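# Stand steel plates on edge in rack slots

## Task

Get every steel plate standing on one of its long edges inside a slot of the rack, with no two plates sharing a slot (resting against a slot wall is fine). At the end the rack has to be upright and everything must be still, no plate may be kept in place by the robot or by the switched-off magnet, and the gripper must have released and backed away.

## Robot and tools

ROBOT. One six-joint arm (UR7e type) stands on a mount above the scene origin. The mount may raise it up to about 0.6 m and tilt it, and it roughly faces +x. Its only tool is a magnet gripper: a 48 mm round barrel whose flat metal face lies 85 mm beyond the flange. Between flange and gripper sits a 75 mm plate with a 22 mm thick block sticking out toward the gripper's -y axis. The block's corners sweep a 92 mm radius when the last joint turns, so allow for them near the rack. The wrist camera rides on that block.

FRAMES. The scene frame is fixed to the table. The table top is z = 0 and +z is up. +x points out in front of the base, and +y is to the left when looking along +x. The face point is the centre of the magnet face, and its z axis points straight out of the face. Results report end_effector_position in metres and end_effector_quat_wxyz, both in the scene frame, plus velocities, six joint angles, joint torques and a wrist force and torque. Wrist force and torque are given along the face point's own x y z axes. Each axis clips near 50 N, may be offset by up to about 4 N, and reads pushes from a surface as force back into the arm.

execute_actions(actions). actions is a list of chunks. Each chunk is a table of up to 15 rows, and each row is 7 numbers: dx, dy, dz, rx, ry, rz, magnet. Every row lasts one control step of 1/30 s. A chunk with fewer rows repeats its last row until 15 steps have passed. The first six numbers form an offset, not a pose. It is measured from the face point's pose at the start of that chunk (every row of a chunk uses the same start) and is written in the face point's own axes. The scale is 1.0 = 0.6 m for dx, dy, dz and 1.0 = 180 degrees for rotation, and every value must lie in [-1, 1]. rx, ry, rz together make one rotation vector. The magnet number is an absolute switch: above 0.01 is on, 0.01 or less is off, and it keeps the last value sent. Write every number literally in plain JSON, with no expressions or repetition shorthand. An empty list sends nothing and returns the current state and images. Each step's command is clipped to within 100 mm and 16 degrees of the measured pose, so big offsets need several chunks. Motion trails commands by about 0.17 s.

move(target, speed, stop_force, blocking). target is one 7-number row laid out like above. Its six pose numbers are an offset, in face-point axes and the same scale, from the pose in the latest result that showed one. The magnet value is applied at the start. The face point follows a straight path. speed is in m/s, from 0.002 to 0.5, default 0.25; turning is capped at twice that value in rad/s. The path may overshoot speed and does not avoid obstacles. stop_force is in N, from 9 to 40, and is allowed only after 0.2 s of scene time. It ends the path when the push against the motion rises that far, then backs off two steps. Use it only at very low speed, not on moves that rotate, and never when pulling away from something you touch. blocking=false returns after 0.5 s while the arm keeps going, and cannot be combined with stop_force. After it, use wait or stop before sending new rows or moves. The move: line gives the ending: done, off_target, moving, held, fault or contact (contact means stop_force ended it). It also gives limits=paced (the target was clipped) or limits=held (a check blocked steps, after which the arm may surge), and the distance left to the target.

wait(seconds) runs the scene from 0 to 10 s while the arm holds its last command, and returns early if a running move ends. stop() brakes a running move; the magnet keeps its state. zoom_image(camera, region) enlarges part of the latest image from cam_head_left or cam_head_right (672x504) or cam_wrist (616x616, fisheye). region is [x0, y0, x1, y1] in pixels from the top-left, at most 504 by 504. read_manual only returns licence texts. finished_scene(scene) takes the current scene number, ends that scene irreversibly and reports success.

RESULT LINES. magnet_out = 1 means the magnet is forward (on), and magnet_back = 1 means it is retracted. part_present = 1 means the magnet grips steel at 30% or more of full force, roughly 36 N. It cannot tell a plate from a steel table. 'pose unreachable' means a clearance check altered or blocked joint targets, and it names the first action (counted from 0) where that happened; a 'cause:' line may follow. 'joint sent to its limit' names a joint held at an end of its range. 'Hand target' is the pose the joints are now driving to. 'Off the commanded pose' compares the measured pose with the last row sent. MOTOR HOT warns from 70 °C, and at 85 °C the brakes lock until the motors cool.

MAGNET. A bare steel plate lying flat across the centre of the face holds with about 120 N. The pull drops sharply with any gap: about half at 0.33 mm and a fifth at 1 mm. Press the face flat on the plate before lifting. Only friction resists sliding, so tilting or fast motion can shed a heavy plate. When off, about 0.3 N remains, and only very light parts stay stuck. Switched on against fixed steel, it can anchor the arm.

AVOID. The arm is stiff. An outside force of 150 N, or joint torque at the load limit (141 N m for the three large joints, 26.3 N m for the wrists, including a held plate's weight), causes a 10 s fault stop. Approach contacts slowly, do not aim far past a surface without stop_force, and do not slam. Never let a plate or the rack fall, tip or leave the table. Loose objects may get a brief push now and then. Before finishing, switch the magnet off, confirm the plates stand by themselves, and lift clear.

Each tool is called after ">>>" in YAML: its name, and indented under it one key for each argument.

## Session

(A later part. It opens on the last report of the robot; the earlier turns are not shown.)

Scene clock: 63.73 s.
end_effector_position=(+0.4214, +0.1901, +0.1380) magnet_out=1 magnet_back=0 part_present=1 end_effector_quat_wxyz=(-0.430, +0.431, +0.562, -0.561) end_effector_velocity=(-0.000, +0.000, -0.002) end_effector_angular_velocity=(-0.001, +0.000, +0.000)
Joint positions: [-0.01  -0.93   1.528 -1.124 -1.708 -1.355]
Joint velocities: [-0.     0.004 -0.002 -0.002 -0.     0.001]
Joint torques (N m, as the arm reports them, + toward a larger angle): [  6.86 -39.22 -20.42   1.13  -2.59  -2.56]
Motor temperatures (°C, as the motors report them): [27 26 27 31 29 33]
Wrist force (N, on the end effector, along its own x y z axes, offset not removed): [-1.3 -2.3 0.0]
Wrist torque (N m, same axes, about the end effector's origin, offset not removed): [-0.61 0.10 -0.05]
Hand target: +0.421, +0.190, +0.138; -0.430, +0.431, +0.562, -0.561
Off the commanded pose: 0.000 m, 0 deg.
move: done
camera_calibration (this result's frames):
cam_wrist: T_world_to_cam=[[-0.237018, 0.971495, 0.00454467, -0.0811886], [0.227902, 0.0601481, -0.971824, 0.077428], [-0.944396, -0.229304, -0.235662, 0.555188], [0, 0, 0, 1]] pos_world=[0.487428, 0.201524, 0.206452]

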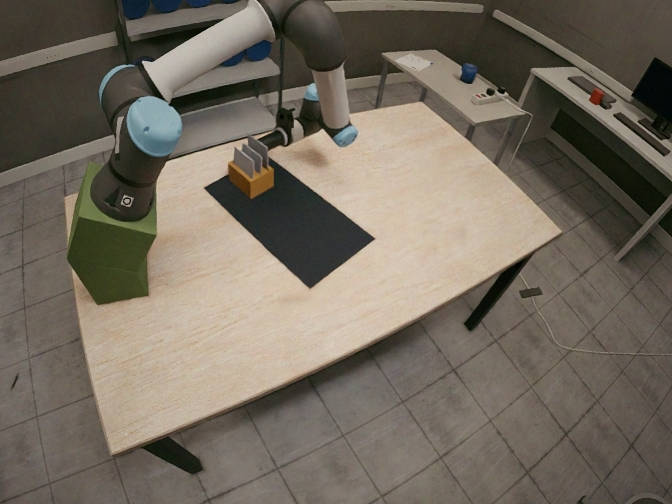

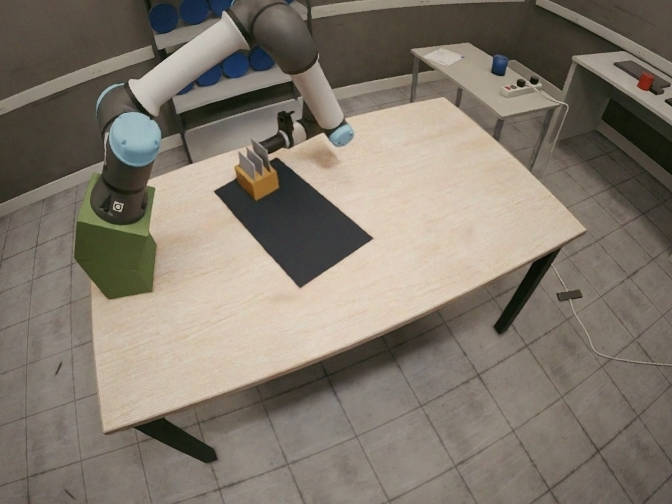

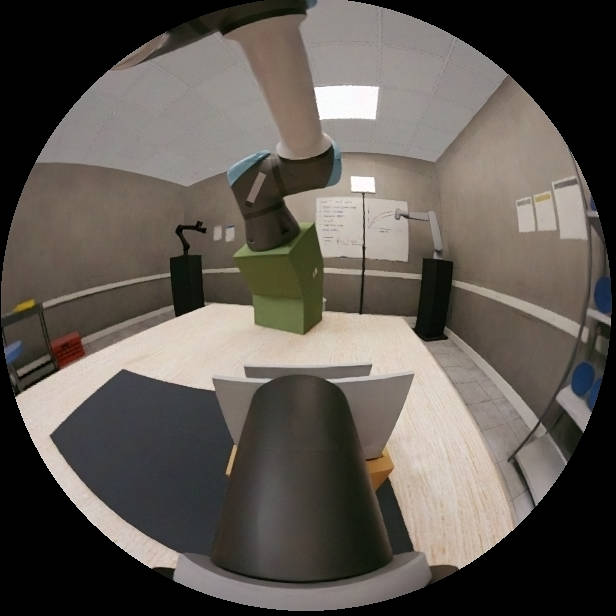

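>>> move:
  target: [0,0.002,0.0017,0,0,0,1]
  speed: 0.02

>>> move:
  target: [0,0.054,0,0,0,0,1]
  speed: 0.012
  stop_force: 9

Scene clock: 65.07 s.
end_effector_position=(+0.4204, +0.1898, +0.1368) magnet_out=1 magnet_back=0 part_present=1 end_effector_quat_wxyz=(-0.430, +0.431, +0.562, -0.561) end_effector_velocity=(-0.000, -0.000, -0.000) end_effector_angular_velocity=(-0.001, -0.000, -0.000)
Joint positions: [-0.01  -0.928  1.53  -1.128 -1.709 -1.355]
Joint velocities: [-0.     0.     0.001 -0.001 -0.     0.001]
Joint torques (N m, as the arm reports them, + toward a larger angle): [  8.26 -41.86   5.9    1.08  -2.32  -2.8 ]
Motor temperatures (°C, as the motors report them): [27 26 27 31 29 33]
Wrist force (N, on the end effector, along its own x y z axes, offset not removed): [-1.0 -0.4 -0.1]
Wrist torque (N m, same axes, about the end effector's origin, offset not removed): [-0.40 0.10 0.00]
Hand target: +0.420, +0.190, +0.137; -0.430, +0.431, +0.562, -0.561
Off the commanded pose: 0.000 m, 0 deg.
move: done
camera_calibration (this result's frames):
cam_wrist: T_world_to_cam=[[-0.237016, 0.971495, 0.00454199, -0.0811577], [0.227915, 0.0601478, -0.971822, 0.0765087], [-0.944393, -0.229302, -0.235674, 0.553948], [0, 0, 0, 1]] pos_world=[0.486472, 0.201264, 0.205273]

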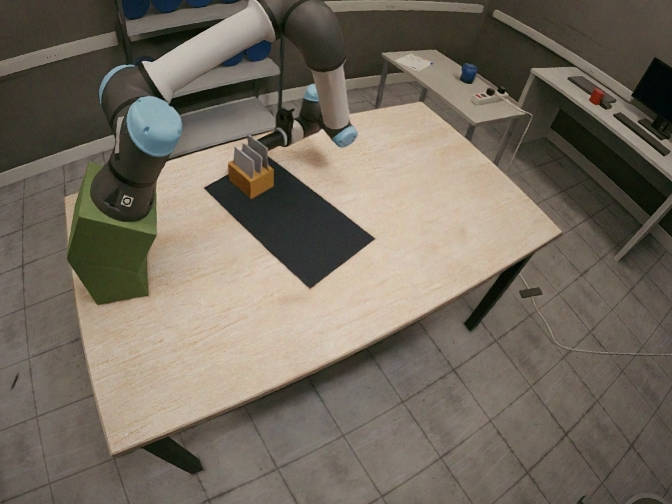

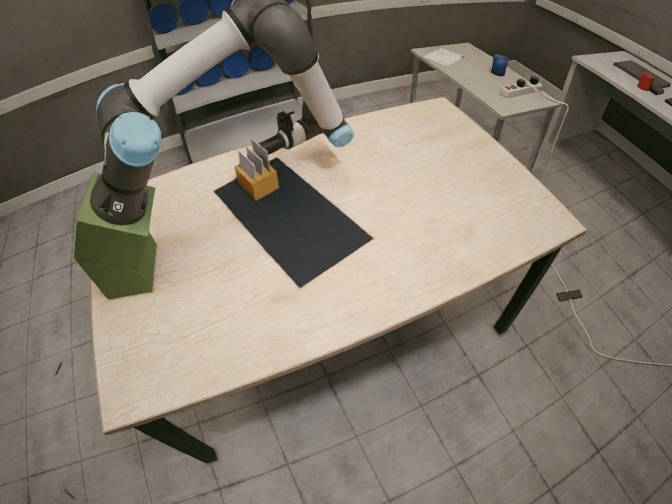

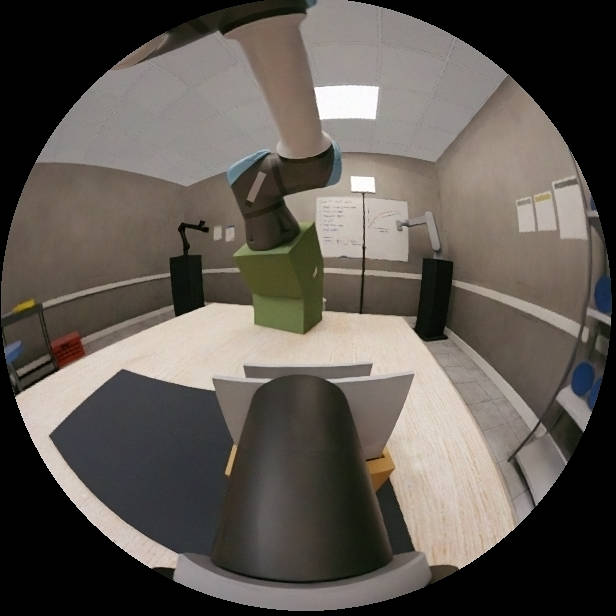

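Scene clock: 67.37 s.
end_effector_position=(+0.4207, +0.1897, +0.1136) magnet_out=1 magnet_back=0 part_present=1 end_effector_quat_wxyz=(-0.429, +0.431, +0.562, -0.560) end_effector_velocity=(-0.001, -0.001, +0.003) end_effector_angular_velocity=(-0.001, +0.002, +0.001)
Joint positions: [-0.018 -0.882  1.504 -1.15  -1.716 -1.359]
Joint velocities: [ 0.    -0.006  0.005  0.003  0.     0.001]
Joint torques (N m, as the arm reports them, + toward a larger angle): [ 25.92 -64.44   9.62   4.47  -0.08   0.53]
Motor temperatures (°C, as the motors report them): [27 26 27 31 29 33]
Wrist force (N, on the end effector, along its own x y z axes, offset not removed): [0.6 2.0 2.3]
Wrist torque (N m, same axes, about the end effector's origin, offset not removed): [-0.17 0.01 -0.10]
Hand target: +0.420, +0.190, +0.114; -0.430, +0.431, +0.562, -0.561
Off the commanded pose: 0.009 m, 0 deg.
move: contact
camera_calibration (this result's frames):
cam_wrist: T_world_to_cam=[[-0.23685, 0.971536, 0.00446798, -0.0809702], [0.228616, 0.0602025, -0.971653, 0.0535821], [-0.944265, -0.229114, -0.236367, 0.548688], [0, 0, 0, 1]] pos_world=[0.486679, 0.201152, 0.182117]

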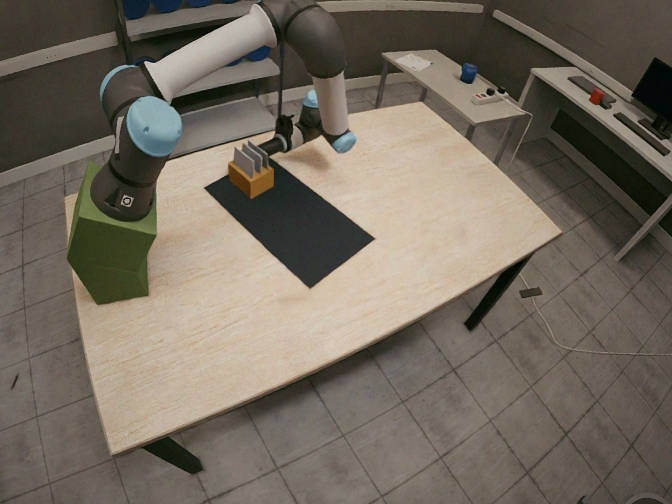

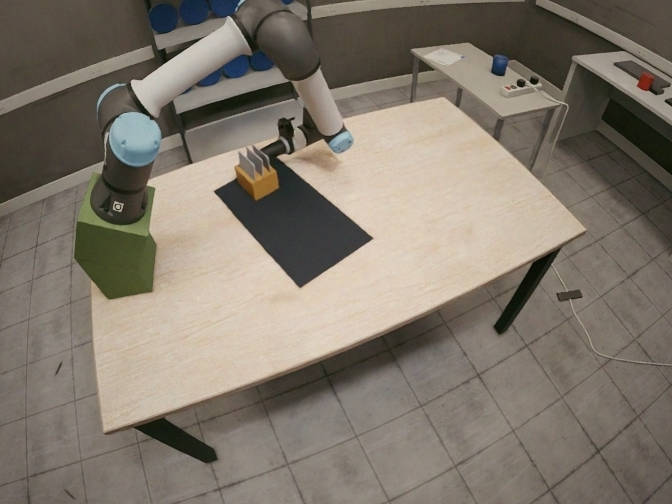

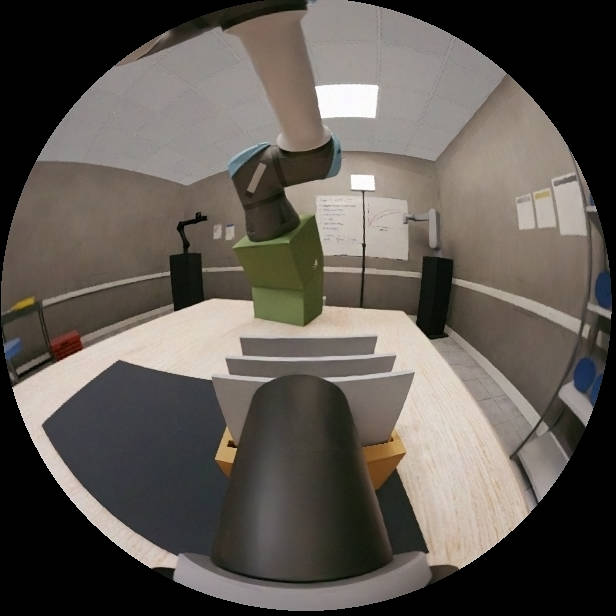

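>>> execute_actions:
  actions:
    - [[0,0,0,0,0,0,0]]

>>> move:
  target: [0,-0.2,-0.15,0,0,0,0]
  speed: 0.3

>>> zoom_image:
  camera: "cam_head_left"
  region: [215, 135, 285, 205]

Scene clock: 68.33 s.
end_effector_position=(+0.4207, +0.1897, +0.1136) magnet_out=0 magnet_back=1 part_present=0 end_effector_quat_wxyz=(-0.429, +0.431, +0.562, -0.560) end_effector_velocity=(+0.000, -0.000, -0.001) end_effector_angular_velocity=(-0.001, +0.000, +0.000)
Joint positions: [-0.018 -0.882  1.504 -1.15  -1.716 -1.359]
Joint velocities: [-0.     0.002 -0.002 -0.    -0.     0.001]
Joint torques (N m, as the arm reports them, + toward a larger angle): [  8.09 -41.6  -19.89   0.59  -2.45  -2.58]
Motor temperatures (°C, as the motors report them): [27 26 27 31 29 33]
Wrist force (N, on the end effector, along its own x y z axes, offset not removed): [-0.7 -1.7 2.3]
Wrist torque (N m, same axes, about the end effector's origin, offset not removed): [-0.21 0.15 -0.12]
Hand target: +0.421, +0.190, +0.114; -0.429, +0.431, +0.562, -0.560
Off the commanded pose: 0.000 m, 0 deg.
camera_calibration (this result's frames):
cam_wrist: T_world_to_cam=[[-0.236863, 0.971533, 0.00448558, -0.0809876], [0.228582, 0.0602153, -0.971661, 0.0536154], [-0.94427, -0.229125, -0.236338, 0.548674], [0, 0, 0, 1]] pos_world=[0.486658, 0.201169, 0.182132]

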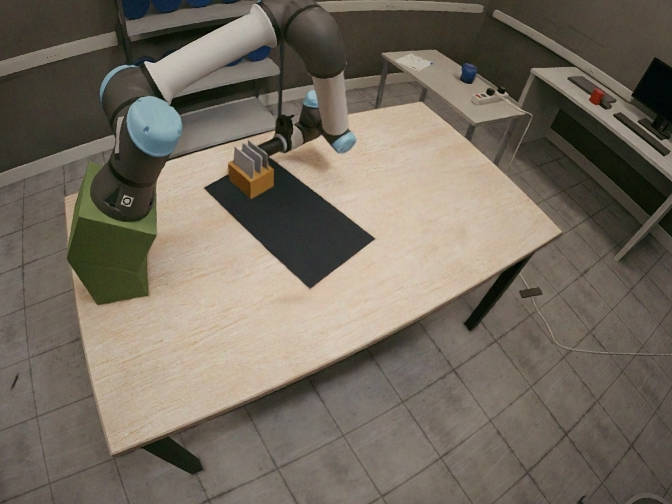

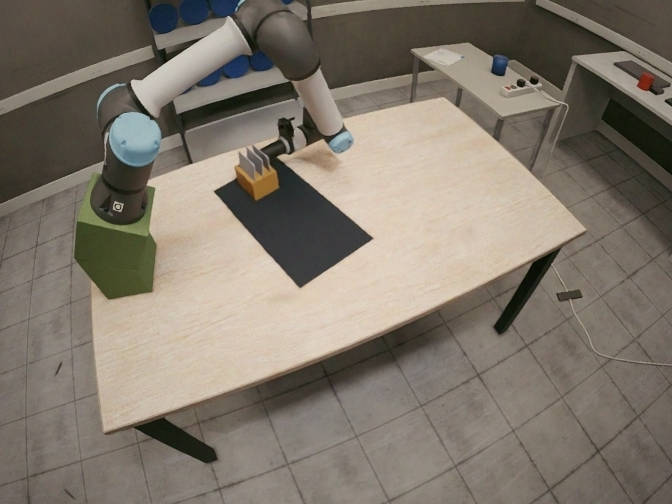

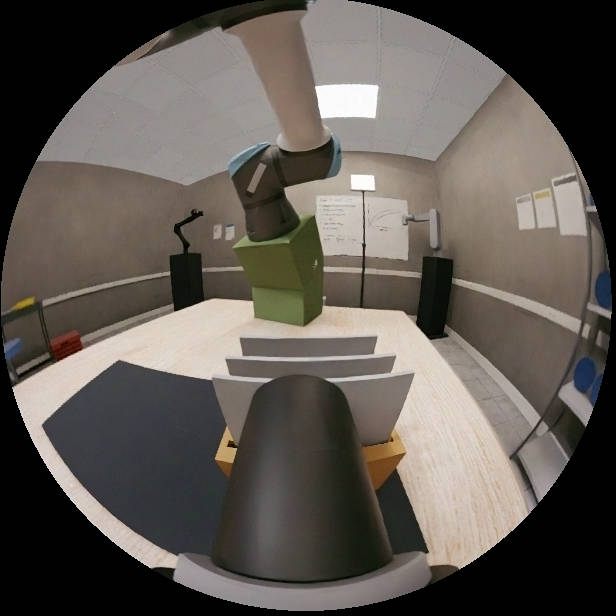

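Scene clock: 69.40 s.
end_effector_position=(+0.5071, +0.2132, +0.2338) magnet_out=0 magnet_back=1 part_present=0 end_effector_quat_wxyz=(-0.430, +0.431, +0.562, -0.560) end_effector_velocity=(+0.002, +0.000, +0.002) end_effector_angular_velocity=(-0.001, -0.001, -0.000)
Joint positions: [ 0.04  -0.982  1.265 -0.807 -1.665 -1.33 ]
Joint velocities: [ 0.001 -0.    -0.007  0.006  0.001  0.001]
Joint torques (N m, as the arm reports them, + toward a larger angle): [ 27.63 -46.08 -25.61   4.1    2.88   2.28]
Motor temperatures (°C, as the motors report them): [27 26 27 31 29 33]
Wrist force (N, on the end effector, along its own x y z axes, offset not removed): [1.8 -3.6 3.1]
Wrist torque (N m, same axes, about the end effector's origin, offset not removed): [-0.51 -0.13 -0.10]
Hand target: +0.507, +0.213, +0.234; -0.430, +0.431, +0.562, -0.560
Off the commanded pose: 0.000 m, 0 deg.
move: done
camera_calibration (this result's frames):
cam_wrist: T_world_to_cam=[[-0.236793, 0.971549, 0.00456943, -0.0839103], [0.228619, 0.0602906, -0.971647, 0.149189], [-0.944279, -0.229035, -0.236391, 0.66411], [0, 0, 0, 1]] pos_world=[0.573128, 0.224633, 0.302332]

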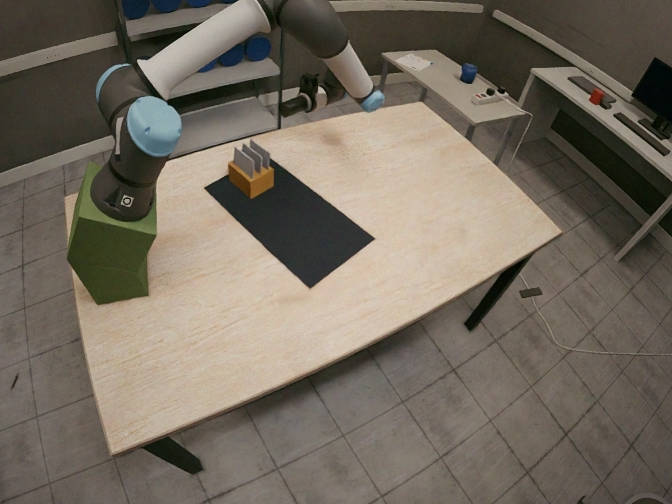

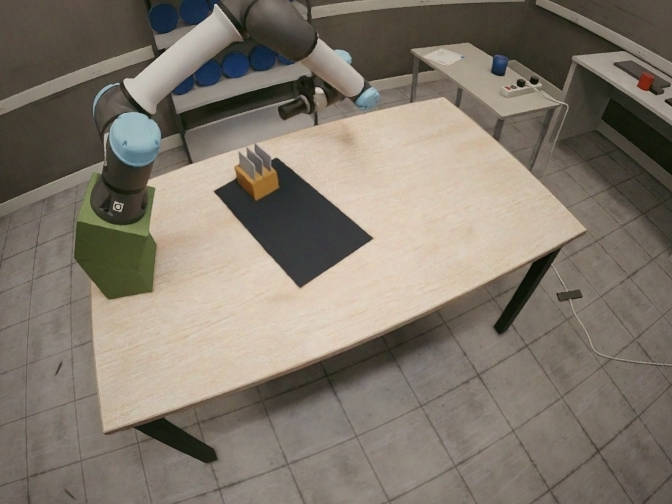

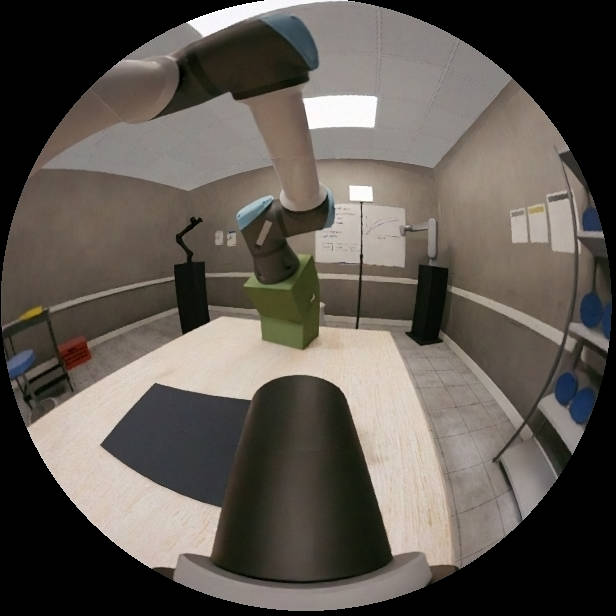

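Region (215, 135, 285, 205) of cam_head_left's 672x504 image, scaled by 7.200, with more detail than that image has.

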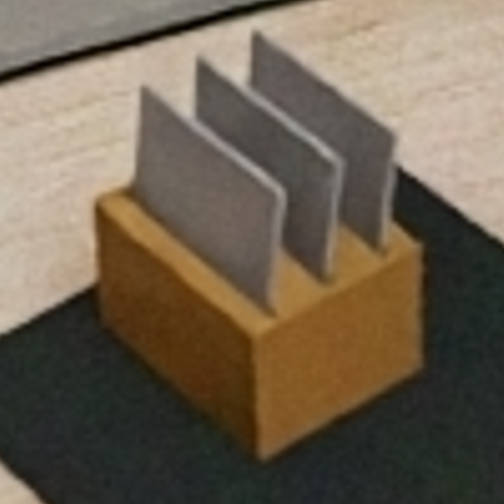

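>>> finished_scene:
  scene: 1

The scene is finished: the task was done.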